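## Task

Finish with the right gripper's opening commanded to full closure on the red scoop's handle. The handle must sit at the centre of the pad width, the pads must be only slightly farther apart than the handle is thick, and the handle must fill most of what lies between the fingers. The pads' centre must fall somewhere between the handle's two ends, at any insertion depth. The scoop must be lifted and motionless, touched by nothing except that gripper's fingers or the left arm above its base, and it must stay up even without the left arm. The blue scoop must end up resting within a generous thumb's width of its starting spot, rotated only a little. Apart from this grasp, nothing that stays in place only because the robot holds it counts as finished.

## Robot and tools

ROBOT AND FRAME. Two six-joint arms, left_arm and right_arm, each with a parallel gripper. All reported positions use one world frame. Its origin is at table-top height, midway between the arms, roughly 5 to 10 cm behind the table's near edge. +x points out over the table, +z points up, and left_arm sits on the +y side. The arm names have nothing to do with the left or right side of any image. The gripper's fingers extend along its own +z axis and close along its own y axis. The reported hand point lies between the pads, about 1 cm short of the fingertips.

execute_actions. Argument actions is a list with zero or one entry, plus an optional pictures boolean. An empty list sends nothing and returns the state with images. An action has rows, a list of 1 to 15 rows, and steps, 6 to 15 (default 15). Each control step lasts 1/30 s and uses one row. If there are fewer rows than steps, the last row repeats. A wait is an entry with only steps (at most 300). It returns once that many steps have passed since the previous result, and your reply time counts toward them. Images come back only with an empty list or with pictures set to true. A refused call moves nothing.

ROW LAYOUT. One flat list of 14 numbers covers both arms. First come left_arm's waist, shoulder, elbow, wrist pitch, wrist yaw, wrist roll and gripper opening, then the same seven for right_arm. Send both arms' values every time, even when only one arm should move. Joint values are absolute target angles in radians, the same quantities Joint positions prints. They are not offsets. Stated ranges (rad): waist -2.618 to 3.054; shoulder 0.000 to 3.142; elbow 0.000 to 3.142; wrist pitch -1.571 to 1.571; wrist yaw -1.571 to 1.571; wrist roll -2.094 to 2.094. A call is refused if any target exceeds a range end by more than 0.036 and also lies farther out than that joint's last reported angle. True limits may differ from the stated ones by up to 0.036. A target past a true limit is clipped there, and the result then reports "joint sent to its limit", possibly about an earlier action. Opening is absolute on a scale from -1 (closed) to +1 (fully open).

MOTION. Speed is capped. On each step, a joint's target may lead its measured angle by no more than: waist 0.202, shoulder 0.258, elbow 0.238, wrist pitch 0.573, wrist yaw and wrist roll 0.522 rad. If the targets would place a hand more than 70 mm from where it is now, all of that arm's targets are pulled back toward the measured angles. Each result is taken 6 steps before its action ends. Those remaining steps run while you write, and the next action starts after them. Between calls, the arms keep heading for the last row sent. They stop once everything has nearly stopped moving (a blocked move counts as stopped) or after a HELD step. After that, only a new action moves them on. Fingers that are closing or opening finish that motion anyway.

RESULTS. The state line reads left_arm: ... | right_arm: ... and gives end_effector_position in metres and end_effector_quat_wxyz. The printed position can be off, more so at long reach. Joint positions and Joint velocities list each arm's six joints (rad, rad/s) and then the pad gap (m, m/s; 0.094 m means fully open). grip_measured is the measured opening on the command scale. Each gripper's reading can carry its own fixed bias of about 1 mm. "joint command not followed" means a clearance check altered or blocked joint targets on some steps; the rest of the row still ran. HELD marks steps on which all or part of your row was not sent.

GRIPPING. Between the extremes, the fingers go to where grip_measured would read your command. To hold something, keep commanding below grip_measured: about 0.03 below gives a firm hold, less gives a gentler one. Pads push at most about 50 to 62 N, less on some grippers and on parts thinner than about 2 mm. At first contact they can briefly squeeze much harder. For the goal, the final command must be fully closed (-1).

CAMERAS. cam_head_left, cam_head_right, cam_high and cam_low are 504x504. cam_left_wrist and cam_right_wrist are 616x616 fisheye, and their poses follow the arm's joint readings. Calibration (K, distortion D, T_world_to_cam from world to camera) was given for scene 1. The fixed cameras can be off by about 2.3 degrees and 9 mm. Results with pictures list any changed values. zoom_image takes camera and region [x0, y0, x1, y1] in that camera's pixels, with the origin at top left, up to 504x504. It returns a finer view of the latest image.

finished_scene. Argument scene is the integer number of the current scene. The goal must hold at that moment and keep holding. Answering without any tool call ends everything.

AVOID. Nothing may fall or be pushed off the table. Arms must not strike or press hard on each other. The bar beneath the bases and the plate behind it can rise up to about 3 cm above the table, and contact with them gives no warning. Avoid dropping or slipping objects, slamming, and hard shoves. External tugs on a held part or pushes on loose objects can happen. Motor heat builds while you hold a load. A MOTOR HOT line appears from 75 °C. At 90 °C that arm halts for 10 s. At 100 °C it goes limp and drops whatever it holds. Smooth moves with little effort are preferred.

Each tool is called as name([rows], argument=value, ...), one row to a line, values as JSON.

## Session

execute_actions(actions=[])

Scene clock: 0.00 s of 4200.00 s.
left_arm: end_effector_position=(+0.2545, -0.3055, +0.2893) grip_measured=+1.000 end_effector_quat_wxyz=(-0.096, -0.221, +0.791, -0.562) | right_arm: end_effector_position=(+0.3380, -0.4394, +0.2173) grip_measured=+1.000 end_effector_quat_wxyz=(+0.303, -0.008, +0.949, -0.083)
Joint positions: left_arm=[-1.123  2.32   2.382 -0.416  0.327 -1.868  0.094] | right_arm=[-0.411  1.362  1.292 -0.858 -0.119 -0.437  0.094]
Joint velocities: left_arm=[ 0.017 -0.012 -0.007 -0.051  0.007 -0.051  0.   ] | right_arm=[-0.017 -0.027 -0.002  0.007  0.022  0.022  0.   ]
camera_calibration (this result's frames):
cam_left_wrist: T_world_to_cam=[[0.458032, -0.283552, 0.842499, -0.445006], [-0.770529, 0.345966, 0.535343, 0.15296], [-0.443274, -0.894375, -0.0600218, -0.0184362], [0, 0, 0, 1]] pos_world=[0.313515, -0.19559, 0.291924]
cam_right_wrist: T_world_to_cam=[[-0.0473704, -0.988066, 0.146568, -0.449831], [-0.998656, 0.0499338, 0.0138577, 0.359087], [-0.021011, -0.145715, -0.989103, 0.283341], [0, 0, 0, 1]] pos_world=[0.343249, -0.421107, 0.341208]

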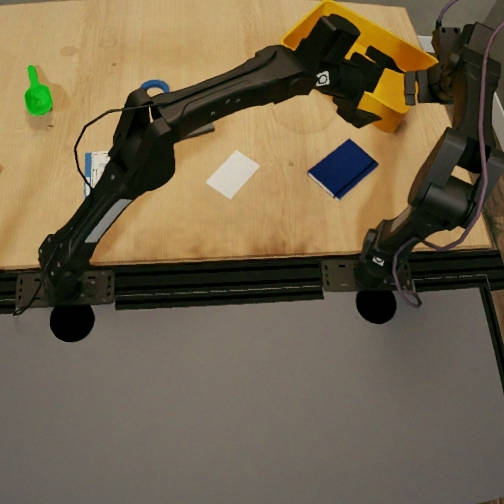

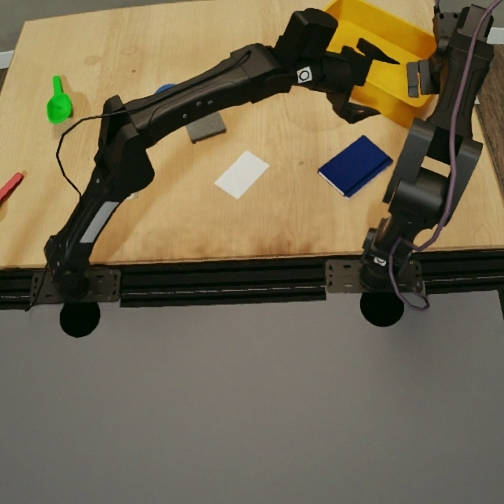

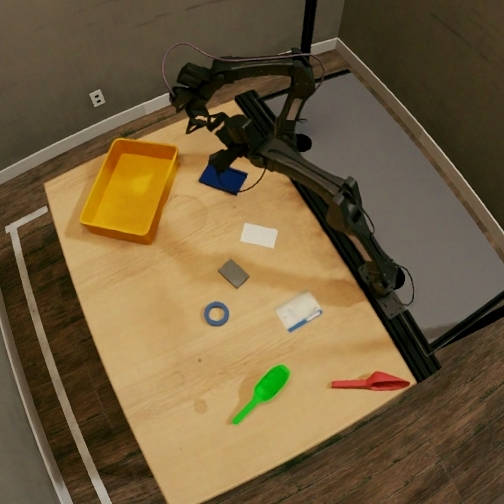

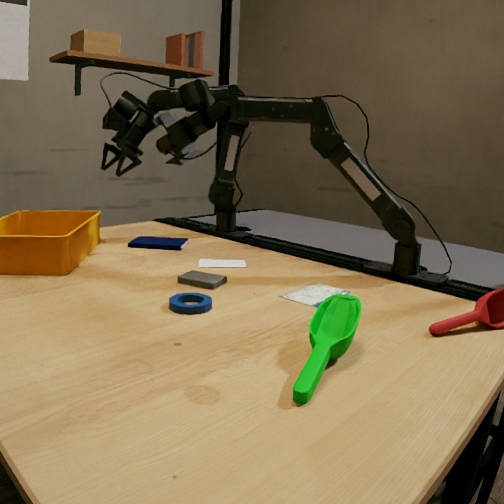

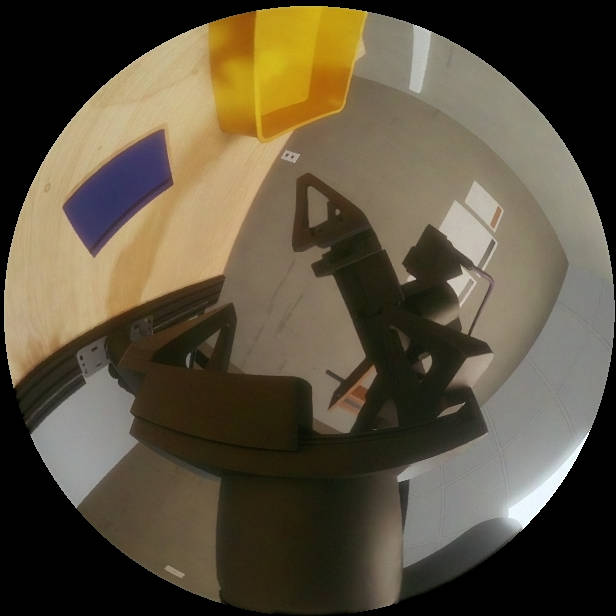

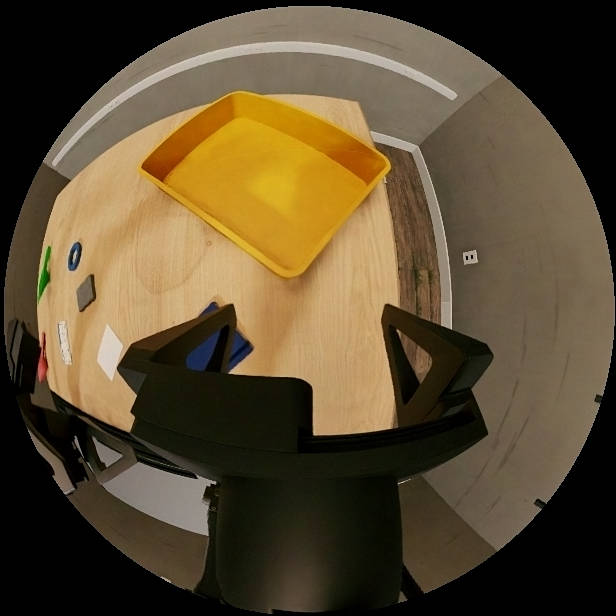

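execute_actions([
  {"rows":[[0.68,1.785,1.475,-1.26,0,1.16,0.4,-0.411,1.362,1.292,-0.858,-0.119,-0.437,1]]},
])

execute_actions([
  {"steps":70},
], pictures=true)

Scene clock: 0.60 s of 4200.00 s.
left_arm: end_effector_position=(+0.3259, -0.1616, +0.2062) grip_measured=+0.402 end_effector_quat_wxyz=(+0.036, -0.247, +0.895, -0.370) | right_arm: end_effector_position=(+0.3380, -0.4394, +0.2173) grip_measured=+1.000 end_effector_quat_wxyz=(+0.303, -0.008, +0.949, -0.083)
Joint positions: left_arm=[-0.943  2.108  2.069 -0.759  0.18  -1.535  0.066] | right_arm=[-0.411  1.362  1.292 -0.858 -0.119 -0.437  0.094]
Joint velocities: left_arm=[ 0.823 -0.711 -1.062 -1.106 -0.432  1.018 -0.001] | right_arm=[-0.002  0.002 -0.007 -0.007 -0.037  0.007  0.   ]
Steps of this call (steps 1 to 9: nothing new was sent; steps 10 to 18: the first 9 steps of this action). Readings (joint positions):
10: left_arm=[-1.118 2.307 2.362 -0.431 0.313 -1.836] | right_arm=[-0.411 1.362 1.292 -0.858 -0.119 -0.437]
11: left_arm=[-1.110 2.283 2.325 -0.471 0.294 -1.798] | right_arm=[-0.411 1.362 1.292 -0.858 -0.119 -0.437]
13: left_arm=[-1.077 2.232 2.251 -0.557 0.258 -1.723] | right_arm=[-0.411 1.362 1.292 -0.858 -0.119 -0.437]
17: left_arm=[-0.972 2.133 2.106 -0.721 0.194 -1.573] | right_arm=[-0.411 1.362 1.292 -0.858 -0.119 -0.437]
18: the state above

Scene clock: 2.93 s of 4200.00 s.
left_arm: end_effector_position=(+0.2594, +0.5335, +0.1043) grip_measured=+0.402 end_effector_quat_wxyz=(-0.021, +0.227, +0.974, +0.007) | right_arm: end_effector_position=(+0.3380, -0.4394, +0.2173) grip_measured=+1.000 end_effector_quat_wxyz=(+0.303, -0.008, +0.949, -0.083)
Joint positions: left_arm=[ 0.68   1.812  1.477 -1.242 -0.011  1.149  0.066] | right_arm=[-0.411  1.362  1.292 -0.858 -0.119 -0.437  0.094]
Joint velocities: left_arm=[-0.002 -0.002 -0.002 -0.007 -0.11   0.007 -0.001] | right_arm=[-0.002 -0.007 -0.002 -0.022 -0.037 -0.022  0.   ]
Kept back: nothing.
Steps of this call (steps 1 to 6: the last 6 steps of your previous action; steps 7 to 70: the robot went on to your last target). Readings (joint positions):
1: left_arm=[-0.912 2.083 2.032 -0.796 0.167 -1.496] | right_arm=[-0.411 1.362 1.292 -0.858 -0.119 -0.437]
2: left_arm=[-0.881 2.057 1.993 -0.830 0.155 -1.456] | right_arm=[-0.411 1.362 1.292 -0.858 -0.119 -0.437]
4: left_arm=[-0.816 2.003 1.913 -0.893 0.133 -1.372] | right_arm=[-0.411 1.362 1.292 -0.858 -0.119 -0.437]
8: left_arm=[-0.673 1.903 1.748 -0.994 0.096 -1.185] | right_arm=[-0.411 1.362 1.292 -0.858 -0.119 -0.437]
70: the state above
camera_calibration (this result's frames):
cam_left_wrist: T_world_to_cam=[[-0.442402, -0.896638, -0.0179377, 0.596964], [-0.708855, 0.337357, 0.619447, -0.0546583], [-0.549368, 0.28676, -0.784833, 0.196029], [0, 0, 0, 1]] pos_world=[0.333045, 0.497486, 0.198416]
cam_right_wrist: T_world_to_cam=[[-0.0473704, -0.988066, 0.146568, -0.449831], [-0.998656, 0.0499338, 0.0138577, 0.359087], [-0.021011, -0.145715, -0.989103, 0.283341], [0, 0, 0, 1]] pos_world=[0.343249, -0.421107, 0.341208]

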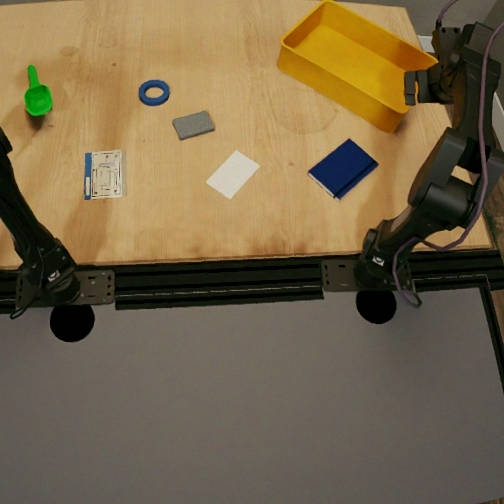

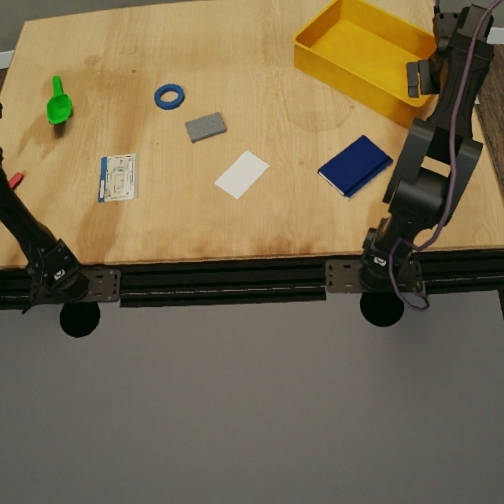

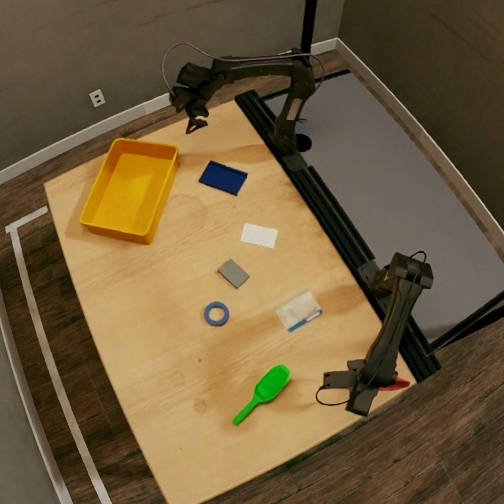

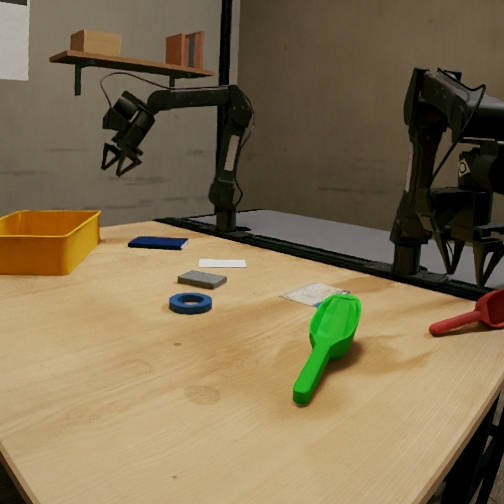

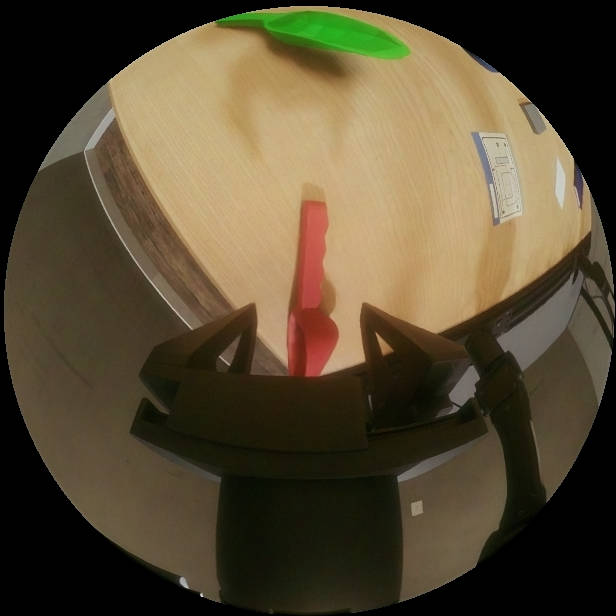

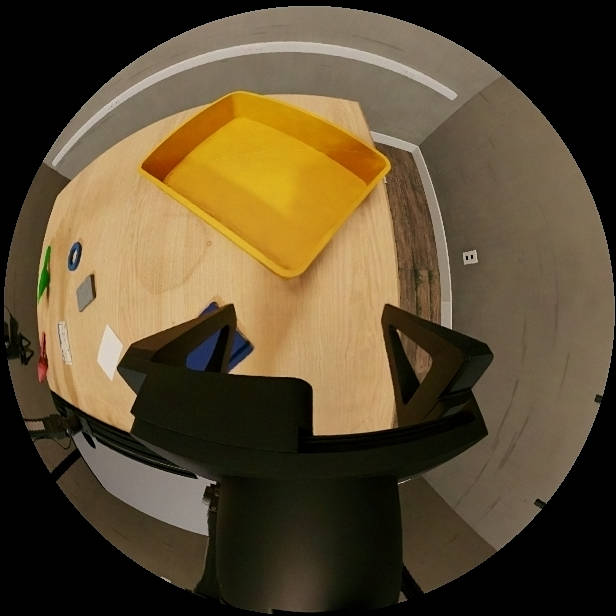

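execute_actions([
  {"rows":[[0.68,1.882,1.236,-0.925,0,1.22,0.4,-0.411,1.362,1.292,-0.858,-0.119,-0.437,1]]},
])

execute_actions([
  {"steps":20},
], pictures=true)

Scene clock: 3.43 s of 4200.00 s.
left_arm: end_effector_position=(+0.2458, +0.5251, +0.0208) grip_measured=+0.401 end_effector_quat_wxyz=(-0.039, +0.252, +0.967, -0.018) | right_arm: end_effector_position=(+0.3380, -0.4394, +0.2173) grip_measured=+1.000 end_effector_quat_wxyz=(+0.303, -0.008, +0.949, -0.083)
Joint positions: left_arm=[ 0.679  1.892  1.234 -0.979 -0.01   1.201  0.066] | right_arm=[-0.411  1.362  1.292 -0.858 -0.119 -0.437  0.094]
Joint velocities: left_arm=[-0.002 -0.061  0.012  0.33  -0.007  0.037  0.   ] | right_arm=[ 0.007  0.012  0.007 -0.007 -0.022  0.007  0.   ]
Steps of this call (steps 1 to 6: the robot went on to your last target; steps 7 to 15: the first 9 steps of this action). Readings (joint positions):
7: left_arm=[0.680 1.810 1.444 -1.197 -0.010 1.157] | right_arm=[-0.411 1.362 1.292 -0.858 -0.119 -0.437]
8: left_arm=[0.680 1.808 1.392 -1.134 -0.010 1.166] | right_arm=[-0.411 1.362 1.292 -0.858 -0.119 -0.437]
10: left_arm=[0.680 1.845 1.295 -1.056 -0.010 1.182] | right_arm=[-0.411 1.362 1.292 -0.858 -0.119 -0.437]
14: left_arm=[0.679 1.896 1.234 -0.993 -0.010 1.199] | right_arm=[-0.411 1.362 1.292 -0.858 -0.119 -0.437]
15: the state above

Scene clock: 4.10 s of 4200.00 s.
left_arm: end_effector_position=(+0.2537, +0.5317, +0.0203) grip_measured=+0.401 end_effector_quat_wxyz=(-0.027, +0.256, +0.966, -0.001) | right_arm: end_effector_position=(+0.3380, -0.4394, +0.2173) grip_measured=+1.000 end_effector_quat_wxyz=(+0.303, -0.008, +0.949, -0.083)
Joint positions: left_arm=[ 0.679  1.891  1.234 -0.938 -0.01   1.209  0.066] | right_arm=[-0.411  1.362  1.292 -0.858 -0.119 -0.437  0.094]
Joint velocities: left_arm=[-0.002 -0.017 -0.002 -0.037 -0.081 -0.037 -0.001] | right_arm=[ 0.002  0.022  0.017  0.022 -0.066 -0.007  0.   ]
Kept back: nothing.
Steps of this call (steps 1 to 6: the last 6 steps of your previous action; steps 7 to 20: the robot went on to your last target). Readings (joint positions):
1: left_arm=[0.679 1.891 1.234 -0.969 -0.010 1.202] | right_arm=[-0.411 1.362 1.292 -0.858 -0.119 -0.437]
2: left_arm=[0.679 1.891 1.234 -0.961 -0.010 1.203] | right_arm=[-0.411 1.362 1.292 -0.858 -0.119 -0.437]
4: left_arm=[0.679 1.891 1.234 -0.952 -0.010 1.205] | right_arm=[-0.411 1.362 1.292 -0.858 -0.119 -0.437]
8: left_arm=[0.679 1.891 1.234 -0.943 -0.010 1.207] | right_arm=[-0.411 1.362 1.292 -0.858 -0.119 -0.437]
20: the state above
camera_calibration (this result's frames):
cam_left_wrist: T_world_to_cam=[[-0.495812, -0.868428, 0.00183861, 0.589464], [-0.67798, 0.388401, 0.624089, -0.0411093], [-0.54269, 0.308184, -0.781351, 0.114376], [0, 0, 0, 1]] pos_world=[0.326463, 0.492625, 0.11394]
cam_right_wrist: T_world_to_cam=[[-0.0473704, -0.988066, 0.146568, -0.449831], [-0.998656, 0.0499338, 0.0138577, 0.359087], [-0.021011, -0.145715, -0.989103, 0.283341], [0, 0, 0, 1]] pos_world=[0.343249, -0.421107, 0.341208]

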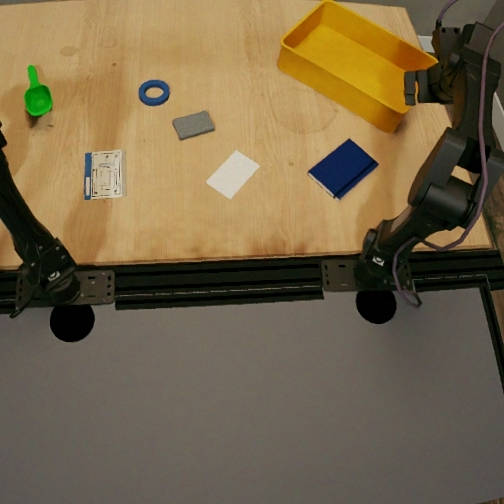

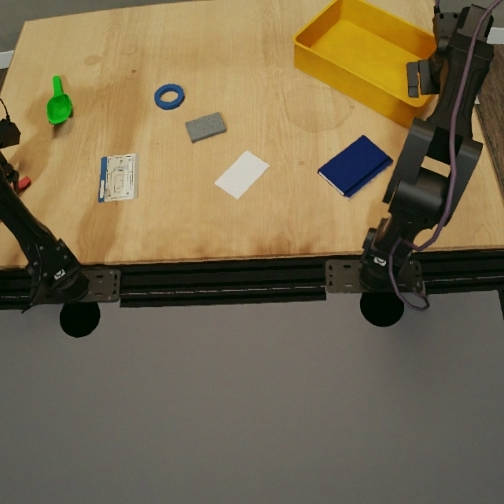

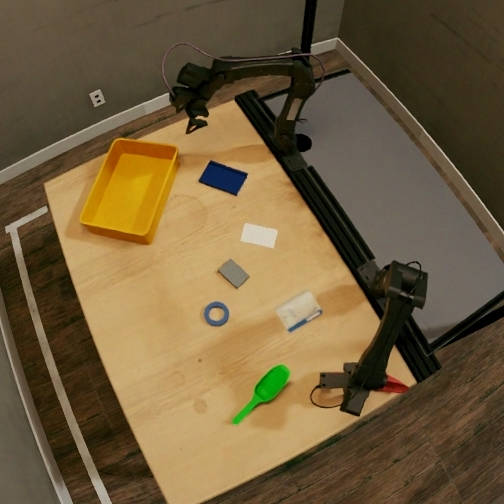

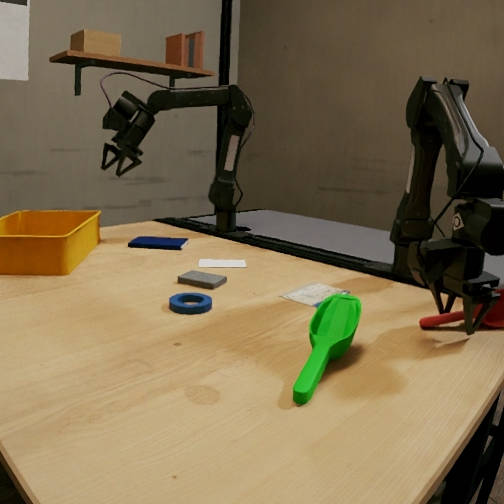

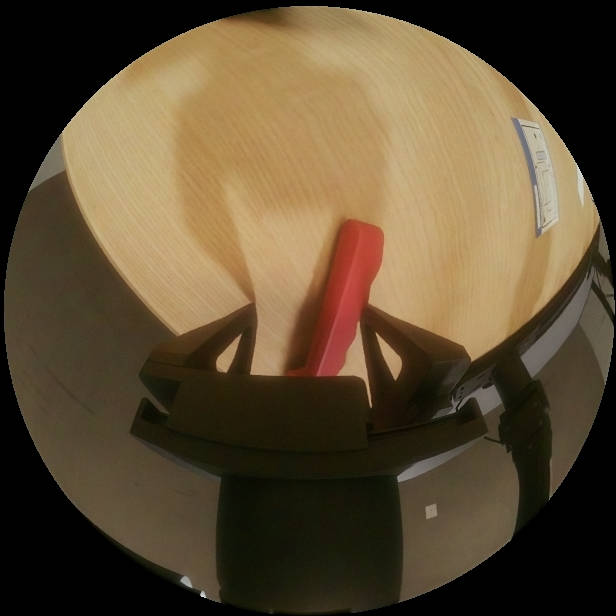

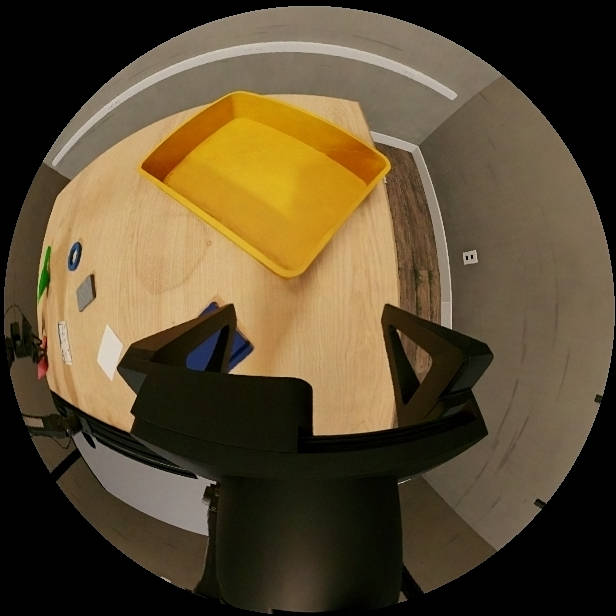

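execute_actions([
  {"rows":[[0.68,1.882,1.236,-0.925,0,1.4,-1,-0.411,1.362,1.292,-0.858,-0.119,-0.437,1]]},
])

execute_actions([
  {"rows":[[0.68,1.785,1.475,-1.26,0,1.4,-1,-0.411,1.362,1.292,-0.858,-0.119,-0.437,1]]},
])

execute_actions([
  {"rows":[[-1.05,1.785,1.475,-1.26,0,0.52,-1,-0.411,1.362,1.292,-0.858,-0.119,-0.437,1]]},
])

execute_actions([
  {"steps":40},
])

execute_actions([
  {"rows":[[-1.05,1.80,1.44,-1.21,0,0.52,-1,-0.411,1.362,1.292,-0.858,-0.119,-0.437,1],[-1.05,1.815,1.40,-1.15,0,0.52,-1,-0.411,1.362,1.292,-0.858,-0.119,-0.437,1],[-1.05,1.83,1.36,-1.10,0,0.52,-1,-0.411,1.362,1.292,-0.858,-0.119,-0.437,1],[-1.05,1.845,1.32,-1.04,0,0.52,-1,-0.411,1.362,1.292,-0.858,-0.119,-0.437,1],[-1.05,1.86,1.29,-1.0,0,0.52,-1,-0.411,1.362,1.292,-0.858,-0.119,-0.437,1],[-1.05,1.875,1.25,-0.945,0,0.52,-1,-0.411,1.362,1.292,-0.858,-0.119,-0.437,1]]},
])

execute_actions([
  {"steps":15},
], pictures=true)

Scene clock: 4.77 s of 4200.00 s.
left_arm: end_effector_position=(+0.2540, +0.5323, +0.0203) grip_measured=-0.591 end_effector_quat_wxyz=(-0.027, +0.329, +0.944, -0.002) | right_arm: end_effector_position=(+0.3380, -0.4394, +0.2173) grip_measured=+1.000 end_effector_quat_wxyz=(+0.303, -0.008, +0.949, -0.083)
Joint positions: left_arm=[ 0.679  1.891  1.234 -0.935 -0.012  1.362  0.019] | right_arm=[-0.411  1.362  1.292 -0.858 -0.119 -0.437  0.094]
Joint velocities: left_arm=[ 0.007  0.007 -0.002  0.007 -0.007  0.227  0.   ] | right_arm=[ 0.007 -0.002 -0.002 -0.007 -0.007  0.066  0.   ]
Steps of this call (steps 1 to 11: the robot went on to your last target; steps 12 to 20: the first 9 steps of this action). Readings (joint positions):
12: left_arm=[0.679 1.891 1.234 -0.937 -0.010 1.237] | right_arm=[-0.411 1.362 1.292 -0.858 -0.119 -0.437]
13: left_arm=[0.679 1.891 1.234 -0.937 -0.010 1.268] | right_arm=[-0.411 1.362 1.292 -0.858 -0.119 -0.437]
15: left_arm=[0.679 1.891 1.234 -0.938 -0.009 1.309] | right_arm=[-0.411 1.362 1.292 -0.858 -0.119 -0.437]
19: left_arm=[0.679 1.891 1.234 -0.935 -0.012 1.356] | right_arm=[-0.411 1.362 1.292 -0.858 -0.119 -0.437]
20: the state above

Scene clock: 5.27 s of 4200.00 s.
left_arm: end_effector_position=(+0.2717, +0.5424, +0.1129) grip_measured=-0.591 end_effector_quat_wxyz=(+0.002, +0.342, +0.939, +0.043) | right_arm: end_effector_position=(+0.3380, -0.4394, +0.2173) grip_measured=+1.000 end_effector_quat_wxyz=(+0.303, -0.008, +0.949, -0.083)
Joint positions: left_arm=[ 0.679  1.78   1.469 -1.175 -0.009  1.387  0.019] | right_arm=[-0.411  1.362  1.292 -0.858 -0.119 -0.437  0.094]
Joint velocities: left_arm=[-0.007 -0.154  0.007 -0.374 -0.037 -0.007  0.   ] | right_arm=[ 0.007 -0.017 -0.022 -0.051 -0.007 -0.007  0.   ]
Steps of this call (steps 1 to 6: the last 6 steps of your previous action; steps 7 to 15: the first 9 steps of this action). Readings (joint positions):
7: left_arm=[0.679 1.891 1.259 -0.974 -0.012 1.381] | right_arm=[-0.411 1.362 1.292 -0.858 -0.119 -0.437]
8: left_arm=[0.679 1.890 1.297 -1.030 -0.011 1.382] | right_arm=[-0.411 1.362 1.292 -0.858 -0.119 -0.437]
10: left_arm=[0.679 1.864 1.382 -1.102 -0.010 1.384] | right_arm=[-0.411 1.362 1.292 -0.858 -0.119 -0.437]
14: left_arm=[0.679 1.788 1.466 -1.163 -0.009 1.387] | right_arm=[-0.411 1.362 1.292 -0.858 -0.119 -0.437]
15: the state above

Scene clock: 5.77 s of 4200.00 s.
left_arm: end_effector_position=(+0.3359, +0.3621, +0.1003) grip_measured=-0.591 end_effector_quat_wxyz=(-0.015, +0.281, +0.960, +0.014) | right_arm: end_effector_position=(+0.3380, -0.4394, +0.2173) grip_measured=+1.000 end_effector_quat_wxyz=(+0.303, -0.008, +0.949, -0.083)
Joint positions: left_arm=[ 0.106  1.801  1.469 -1.23  -0.015  0.686  0.019] | right_arm=[-0.411  1.362  1.292 -0.858 -0.119 -0.437  0.094]
Joint velocities: left_arm=[-2.107  0.037 -0.012 -0.022  0.095 -1.077 -0.   ] | right_arm=[ 0.002  0.007 -0.012 -0.007  0.037 -0.007  0.   ]
Steps of this call (steps 1 to 6: the last 6 steps of your previous action; steps 7 to 15: the first 9 steps of this action). Readings (joint positions):
7: left_arm=[0.657 1.792 1.469 -1.229 -0.020 1.307] | right_arm=[-0.411 1.362 1.292 -0.858 -0.119 -0.437]
8: left_arm=[0.615 1.792 1.469 -1.231 -0.029 1.207] | right_arm=[-0.411 1.362 1.292 -0.858 -0.119 -0.437]
10: left_arm=[0.483 1.793 1.469 -1.231 -0.028 1.008] | right_arm=[-0.411 1.362 1.292 -0.858 -0.119 -0.437]
14: left_arm=[0.182 1.800 1.469 -1.231 -0.017 0.725] | right_arm=[-0.411 1.362 1.292 -0.858 -0.119 -0.437]
15: the state above

Scene clock: 7.10 s of 4200.00 s.
left_arm: end_effector_position=(+0.1729, +0.0331, +0.0977) grip_measured=-0.591 end_effector_quat_wxyz=(-0.017, +0.708, +0.706, -0.005) | right_arm: end_effector_position=(+0.3380, -0.4394, +0.2173) grip_measured=+1.000 end_effector_quat_wxyz=(+0.303, -0.008, +0.949, -0.083)
Joint positions: left_arm=[-1.053  1.803  1.469 -1.236  0.005  0.531  0.019] | right_arm=[-0.411  1.362  1.292 -0.858 -0.119 -0.437  0.094]
Joint velocities: left_arm=[-0.002 -0.012 -0.012 -0.051  0.022 -0.066 -0.   ] | right_arm=[-0.017 -0.007 -0.002 -0.037 -0.051 -0.022  0.   ]
Kept back: nothing.
Steps of this call (steps 1 to 6: the last 6 steps of your previous action; steps 7 to 40: the robot went on to your last target). Readings (joint positions):
1: left_arm=[0.030 1.802 1.469 -1.230 -0.013 0.654] | right_arm=[-0.411 1.362 1.292 -0.858 -0.119 -0.437]
2: left_arm=[-0.046 1.803 1.469 -1.230 -0.011 0.630] | right_arm=[-0.411 1.362 1.292 -0.858 -0.119 -0.437]
4: left_arm=[-0.199 1.803 1.469 -1.229 -0.009 0.593] | right_arm=[-0.411 1.362 1.292 -0.858 -0.119 -0.437]
8: left_arm=[-0.502 1.803 1.469 -1.229 -0.005 0.556] | right_arm=[-0.411 1.362 1.292 -0.858 -0.119 -0.437]
40: the state above

Scene clock: 7.40 s of 4200.00 s.
left_arm: end_effector_position=(+0.1612, +0.0510, +0.0196) grip_measured=-0.591 end_effector_quat_wxyz=(-0.061, +0.706, +0.705, +0.007) | right_arm: end_effector_position=(+0.3380, -0.4394, +0.2173) grip_measured=+1.000 end_effector_quat_wxyz=(+0.303, -0.008, +0.949, -0.083)
Joint positions: left_arm=[-1.053  1.89   1.255 -1.027  0.005  0.53   0.019] | right_arm=[-0.411  1.362  1.292 -0.858 -0.119 -0.437  0.094]
Joint velocities: left_arm=[-0.007  0.457 -0.32   0.095 -0.066 -0.095 -0.   ] | right_arm=[-0.002 -0.027  0.002 -0.081 -0.037  0.022  0.   ]
Steps of this call (steps 1 to 9: the first 9 steps of this action). Readings (joint positions):
1: left_arm=[-1.053 1.803 1.465 -1.233 0.005 0.531] | right_arm=[-0.411 1.362 1.292 -0.858 -0.119 -0.437]
2: left_arm=[-1.053 1.803 1.454 -1.219 0.005 0.531] | right_arm=[-0.411 1.362 1.292 -0.858 -0.119 -0.437]
4: left_arm=[-1.053 1.806 1.401 -1.163 0.005 0.531] | right_arm=[-0.411 1.362 1.292 -0.858 -0.119 -0.437]
8: left_arm=[-1.053 1.871 1.273 -1.042 0.005 0.531] | right_arm=[-0.411 1.362 1.292 -0.858 -0.119 -0.437]
9: the state above

Scene clock: 7.90 s of 4200.00 s.
left_arm: end_effector_position=(+0.1655, +0.0469, +0.0184) grip_measured=-0.586 end_effector_quat_wxyz=(-0.049, +0.705, +0.708, +0.008) | right_arm: end_effector_position=(+0.3380, -0.4394, +0.2173) grip_measured=+1.000 end_effector_quat_wxyz=(+0.303, -0.008, +0.949, -0.083)
Joint positions: left_arm=[-1.053  1.891  1.254 -1.002 -0.004  0.524  0.019] | right_arm=[-0.411  1.362  1.292 -0.858 -0.119 -0.437  0.094]
Joint velocities: left_arm=[ 0.002  0.012  0.002  0.022 -0.007  0.037  0.001] | right_arm=[-0.002 -0.012  0.007 -0.007 -0.037 -0.051  0.   ]
Kept back: nothing.
Steps of this call (steps 1 to 6: the last 6 steps of your previous action; steps 7 to 15: the robot went on to your last target). Readings (joint positions):
1: left_arm=[-1.053 1.893 1.254 -1.028 0.004 0.529] | right_arm=[-0.411 1.362 1.292 -0.858 -0.119 -0.437]
2: left_arm=[-1.053 1.891 1.254 -1.019 0.003 0.529] | right_arm=[-0.411 1.362 1.292 -0.858 -0.119 -0.437]
4: left_arm=[-1.053 1.891 1.254 -1.006 -0.001 0.528] | right_arm=[-0.411 1.362 1.292 -0.858 -0.119 -0.437]
8: left_arm=[-1.053 1.891 1.254 -1.002 -0.003 0.525] | right_arm=[-0.411 1.362 1.292 -0.858 -0.119 -0.437]
15: the state above
camera_calibration (this result's frames):
cam_left_wrist: T_world_to_cam=[[-0.999036, -0.00549213, 0.0435526, 0.1667], [0.0239877, 0.762611, 0.646412, -0.0455455], [-0.0367639, 0.646834, -0.761744, 0.114485], [0, 0, 0, 1]] pos_world=[0.171841, -0.0384036, 0.109389]
cam_right_wrist: T_world_to_cam=[[-0.0473704, -0.988066, 0.146568, -0.449831], [-0.998656, 0.0499338, 0.0138577, 0.359087], [-0.021011, -0.145715, -0.989103, 0.283341], [0, 0, 0, 1]] pos_world=[0.343249, -0.421107, 0.341208]

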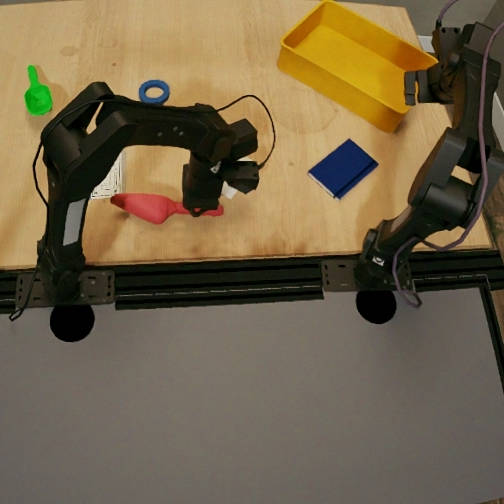

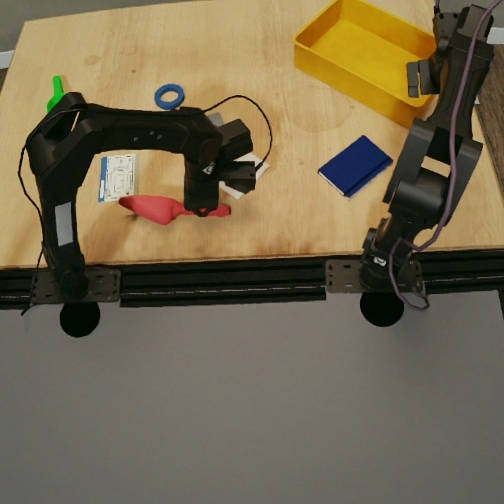

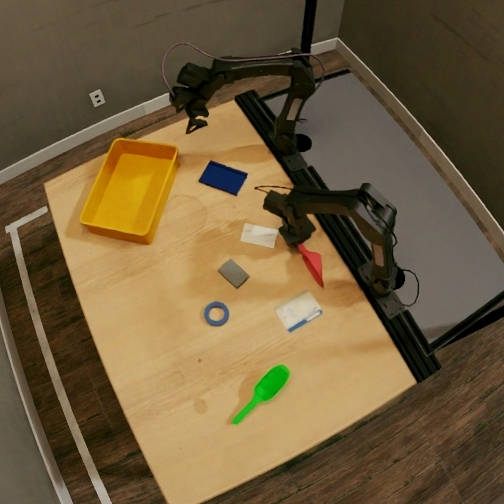

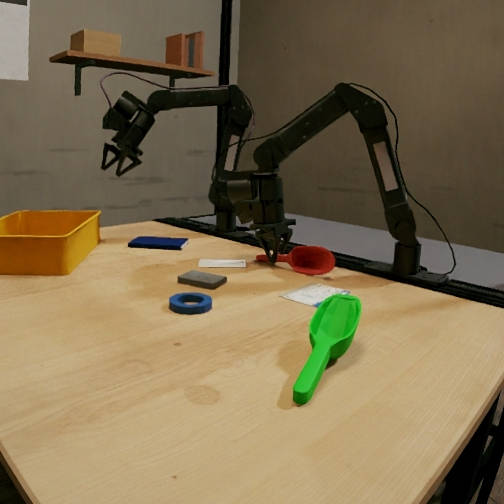

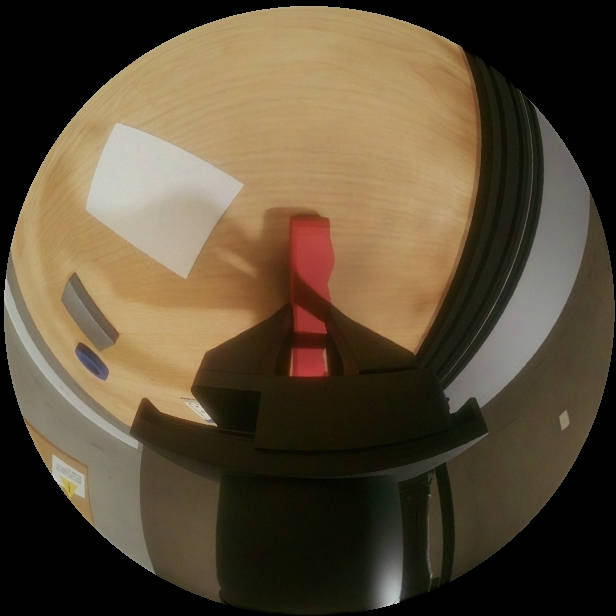

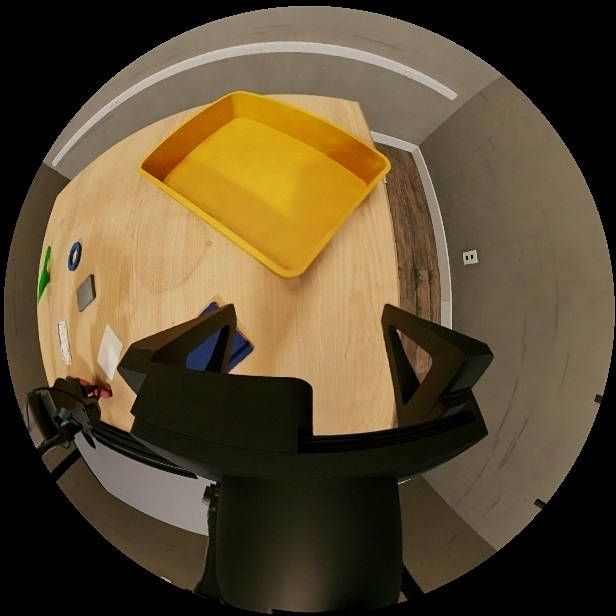

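execute_actions([
  {"rows":[[-1.05,1.875,1.25,-0.99,0,0.52,0.3,-0.2,1.99,1.74,-1.32,0,-0.48,0.4]]},
])

execute_actions([
  {"rows":[[-1.05,1.76,1.5,-1.33,0,0.52,0.3,-0.2,1.99,1.74,-1.32,0,-0.48,0.4]]},
])

execute_actions([
  {"rows":[[0.3,1.76,1.5,-1.33,0,0.52,0.3,0.3,1.99,1.74,-1.32,0,-0.48,0.4]]},
])

execute_actions([
  {"rows":[[0.3,1.76,1.5,-1.33,0,0.52,0.3,1.165,1.99,1.74,-1.32,0,-0.48,0.4]]},
])

execute_actions([
  {"steps":35},
], pictures=true)

Scene clock: 8.60 s of 4200.00 s.
left_arm: end_effector_position=(+0.1657, +0.0463, +0.0184) grip_measured=+0.298 end_effector_quat_wxyz=(-0.048, +0.705, +0.708, +0.008) | right_arm: end_effector_position=(+0.4020, -0.3864, +0.1082) grip_measured=+0.403 end_effector_quat_wxyz=(+0.061, -0.116, +0.991, -0.003)
Joint positions: left_arm=[-1.053  1.891  1.254 -0.999 -0.004  0.524  0.061] | right_arm=[-0.186  1.98   1.733 -1.195 -0.033 -0.467  0.066]
Joint velocities: left_arm=[ 0.012  0.007  0.007 -0.037 -0.051  0.022  0.   ] | right_arm=[-0.076  1.468 -0.085 -0.637  0.139  0.007 -0.001]
Steps of this call (steps 1 to 12: the robot went on to your last target; steps 13 to 21: the first 9 steps of this action). Readings (joint positions):
13: left_arm=[-1.053 1.891 1.254 -1.002 -0.004 0.524] | right_arm=[-0.385 1.399 1.344 -0.943 -0.085 -0.440]
14: left_arm=[-1.053 1.891 1.254 -1.001 -0.004 0.524] | right_arm=[-0.335 1.468 1.431 -1.041 -0.059 -0.446]
16: left_arm=[-1.053 1.891 1.254 -1.000 -0.004 0.524] | right_arm=[-0.237 1.637 1.606 -1.139 -0.046 -0.456]
20: left_arm=[-1.053 1.891 1.254 -0.999 -0.004 0.524] | right_arm=[-0.184 1.926 1.734 -1.175 -0.040 -0.466]
21: the state above

Scene clock: 9.10 s of 4200.00 s.
left_arm: end_effector_position=(+0.1776, +0.0286, +0.1194) grip_measured=+0.298 end_effector_quat_wxyz=(+0.017, +0.705, +0.709, -0.009) | right_arm: end_effector_position=(+0.3692, -0.3862, +0.0908) grip_measured=+0.403 end_effector_quat_wxyz=(-0.017, -0.113, +0.993, +0.013)
Joint positions: left_arm=[-1.053  1.755  1.496 -1.243 -0.004  0.524  0.061] | right_arm=[-0.195  2.012  1.716 -1.303 -0.009 -0.471  0.066]
Joint velocities: left_arm=[-0.037 -0.227  0.076 -0.403 -0.007 -0.037 -0.   ] | right_arm=[ 0.017  0.002  0.002 -0.066  0.007  0.037 -0.   ]
Steps of this call (steps 1 to 6: the last 6 steps of your previous action; steps 7 to 15: the first 9 steps of this action). Readings (joint positions):
7: left_arm=[-1.053 1.889 1.276 -1.035 -0.004 0.524] | right_arm=[-0.195 2.040 1.716 -1.281 -0.011 -0.471]
8: left_arm=[-1.053 1.887 1.311 -1.087 -0.004 0.524] | right_arm=[-0.195 2.030 1.716 -1.287 -0.010 -0.471]
10: left_arm=[-1.053 1.855 1.394 -1.158 -0.004 0.524] | right_arm=[-0.195 2.016 1.716 -1.295 -0.010 -0.471]
14: left_arm=[-1.053 1.766 1.490 -1.229 -0.004 0.524] | right_arm=[-0.195 2.012 1.716 -1.302 -0.009 -0.471]
15: the state above

Scene clock: 9.60 s of 4200.00 s.
left_arm: end_effector_position=(+0.2935, +0.1723, +0.1125) grip_measured=+0.298 end_effector_quat_wxyz=(-0.021, +0.477, +0.879, -0.001) | right_arm: end_effector_position=(+0.3739, -0.2247, +0.0919) grip_measured=+0.403 end_effector_quat_wxyz=(-0.017, -0.332, +0.943, -0.008)
Joint positions: left_arm=[-0.483  1.776  1.496 -1.301  0.006  0.524  0.061] | right_arm=[ 0.254  2.012  1.716 -1.298  0.029 -0.473  0.066]
Joint velocities: left_arm=[ 2.098  0.042 -0.002 -0.051 -0.168 -0.066  0.   ] | right_arm=[ 1.477 -0.002 -0.017  0.007 -0.227 -0.051  0.001]
Steps of this call (steps 1 to 6: the last 6 steps of your previous action; steps 7 to 15: the first 9 steps of this action). Readings (joint positions):
7: left_arm=[-1.032 1.768 1.496 -1.300 0.008 0.524] | right_arm=[-0.178 2.012 1.716 -1.305 0.002 -0.471]
8: left_arm=[-0.989 1.768 1.496 -1.301 0.016 0.524] | right_arm=[-0.148 2.012 1.716 -1.305 0.013 -0.471]
10: left_arm=[-0.856 1.769 1.496 -1.301 0.015 0.524] | right_arm=[-0.046 2.012 1.716 -1.305 0.016 -0.471]
14: left_arm=[-0.558 1.775 1.496 -1.301 0.008 0.524] | right_arm=[0.200 2.012 1.716 -1.298 0.032 -0.473]
15: the state above

Scene clock: 10.10 s of 4200.00 s.
left_arm: end_effector_position=(+0.3082, +0.4282, +0.1170) grip_measured=+0.298 end_effector_quat_wxyz=(-0.026, +0.096, +0.995, +0.014) | right_arm: end_effector_position=(+0.2934, -0.0570, +0.0940) grip_measured=+0.403 end_effector_quat_wxyz=(-0.014, -0.557, +0.830, -0.016)
Joint positions: left_arm=[ 0.321  1.776  1.496 -1.308 -0.019  0.524  0.061] | right_arm=[ 0.757  2.012  1.716 -1.302  0.041 -0.473  0.066]
Joint velocities: left_arm=[-0.227 -0.012 -0.017 -0.066  0.051 -0.037  0.   ] | right_arm=[ 1.731 -0.002 -0.027 -0.051  0.271  0.022  0.001]
Steps of this call (steps 1 to 6: the last 6 steps of your previous action; steps 7 to 15: the first 9 steps of this action). Readings (joint positions):
7: left_arm=[0.041 1.776 1.496 -1.301 0.000 0.524] | right_arm=[0.340 2.012 1.716 -1.305 0.007 -0.474]
8: left_arm=[0.116 1.776 1.496 -1.301 0.000 0.524] | right_arm=[0.364 2.012 1.716 -1.305 0.019 -0.474]
10: left_arm=[0.251 1.776 1.496 -1.301 -0.005 0.524] | right_arm=[0.459 2.012 1.716 -1.305 0.022 -0.474]
14: left_arm=[0.328 1.776 1.496 -1.306 -0.020 0.524] | right_arm=[0.694 2.012 1.716 -1.303 0.041 -0.473]
15: the state above

Scene clock: 11.27 s of 4200.00 s.
left_arm: end_effector_position=(+0.3093, +0.4205, +0.1168) grip_measured=+0.298 end_effector_quat_wxyz=(-0.027, +0.105, +0.994, +0.008) | right_arm: end_effector_position=(+0.1707, +0.0407, +0.0960) grip_measured=+0.403 end_effector_quat_wxyz=(+0.011, +0.714, -0.700, +0.005)
Joint positions: left_arm=[ 0.302  1.776  1.496 -1.313 -0.01   0.524  0.061] | right_arm=[ 1.163  2.012  1.716 -1.301  0.016 -0.477  0.066]
Joint velocities: left_arm=[-0.007  0.007  0.017 -0.037  0.037 -0.051 -0.   ] | right_arm=[-0.007  0.007 -0.007  0.037  0.095 -0.037 -0.   ]
Kept back: nothing.
Steps of this call (steps 1 to 6: the last 6 steps of your previous action; steps 7 to 30: the robot went on to your last target; steps 31 to 35: nothing new was sent). Readings (joint positions):
1: left_arm=[0.314 1.776 1.496 -1.309 -0.017 0.524] | right_arm=[0.818 2.012 1.716 -1.300 0.042 -0.473]
2: left_arm=[0.308 1.776 1.496 -1.310 -0.014 0.524] | right_arm=[0.880 2.012 1.716 -1.300 0.040 -0.473]
4: left_arm=[0.303 1.776 1.496 -1.311 -0.011 0.524] | right_arm=[1.002 2.012 1.716 -1.297 0.058 -0.472]
8: left_arm=[0.302 1.776 1.496 -1.313 -0.010 0.524] | right_arm=[1.181 2.012 1.716 -1.295 0.038 -0.473]
35: the state above
All arms were judged still, so your last target was given up. Only a new action makes them travel on or press farther. Fingers that are still opening or closing keep moving.
camera_calibration (this result's frames):
cam_left_wrist: T_world_to_cam=[[-0.210159, -0.977359, -0.0245612, 0.480761], [-0.764775, 0.148694, 0.626905, 0.10692], [-0.609059, 0.150533, -0.778709, 0.340725], [0, 0, 0, 1]] pos_world=[0.390327, 0.402687, 0.210105]
cam_right_wrist: T_world_to_cam=[[0.999897, 0.00234245, -0.0141459, -0.169224], [0.0105257, -0.789852, 0.613207, -0.0258221], [-0.00973678, -0.613293, -0.789796, 0.227733], [0, 0, 0, 1]] pos_world=[0.171696, 0.119668, 0.193303]

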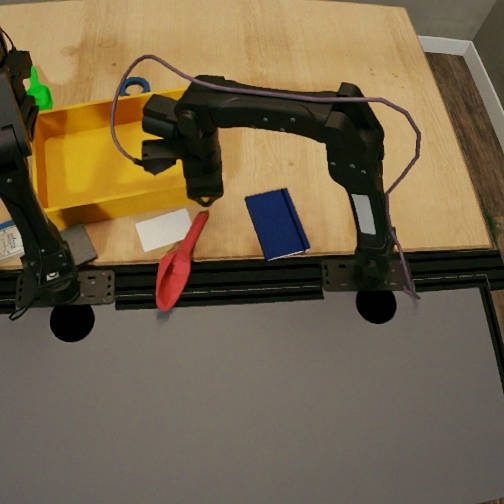

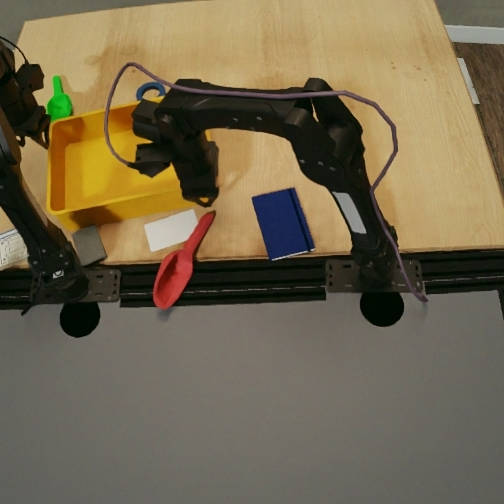

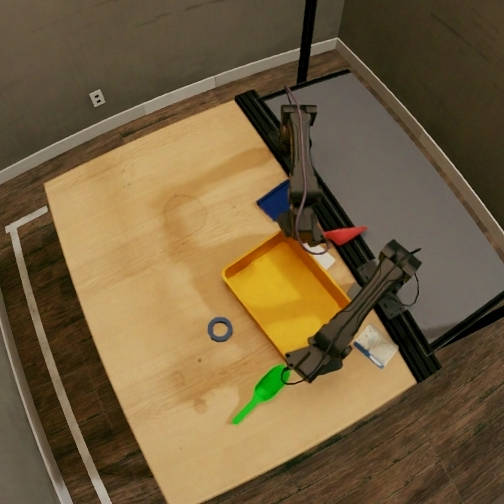

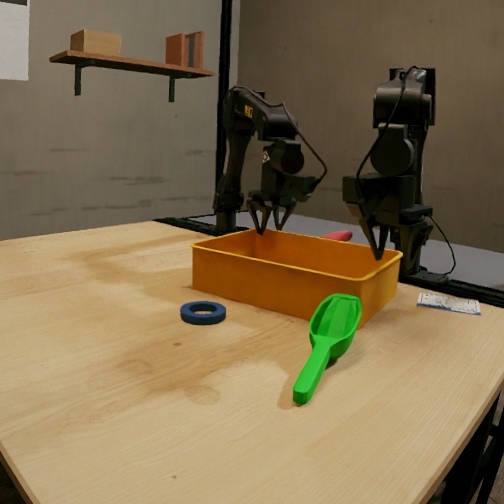

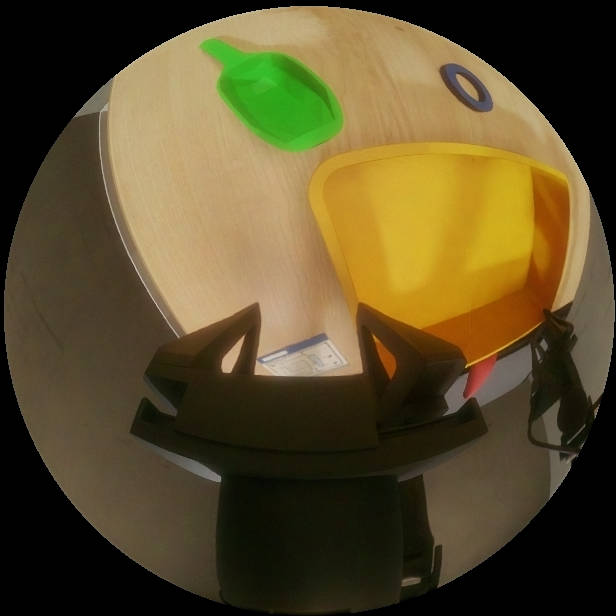

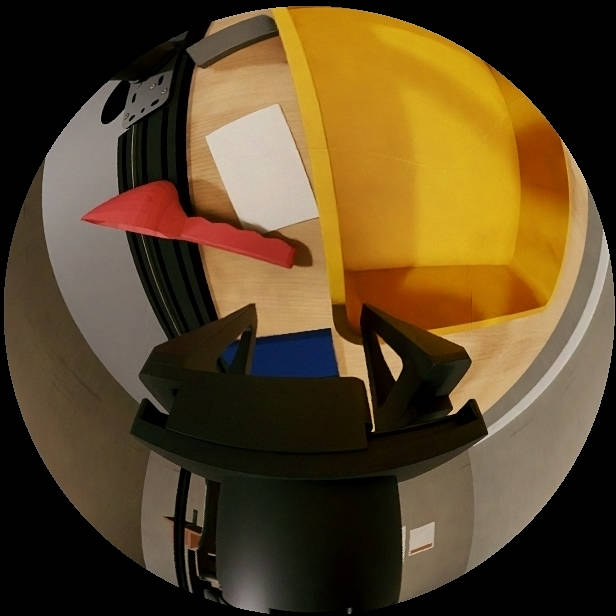

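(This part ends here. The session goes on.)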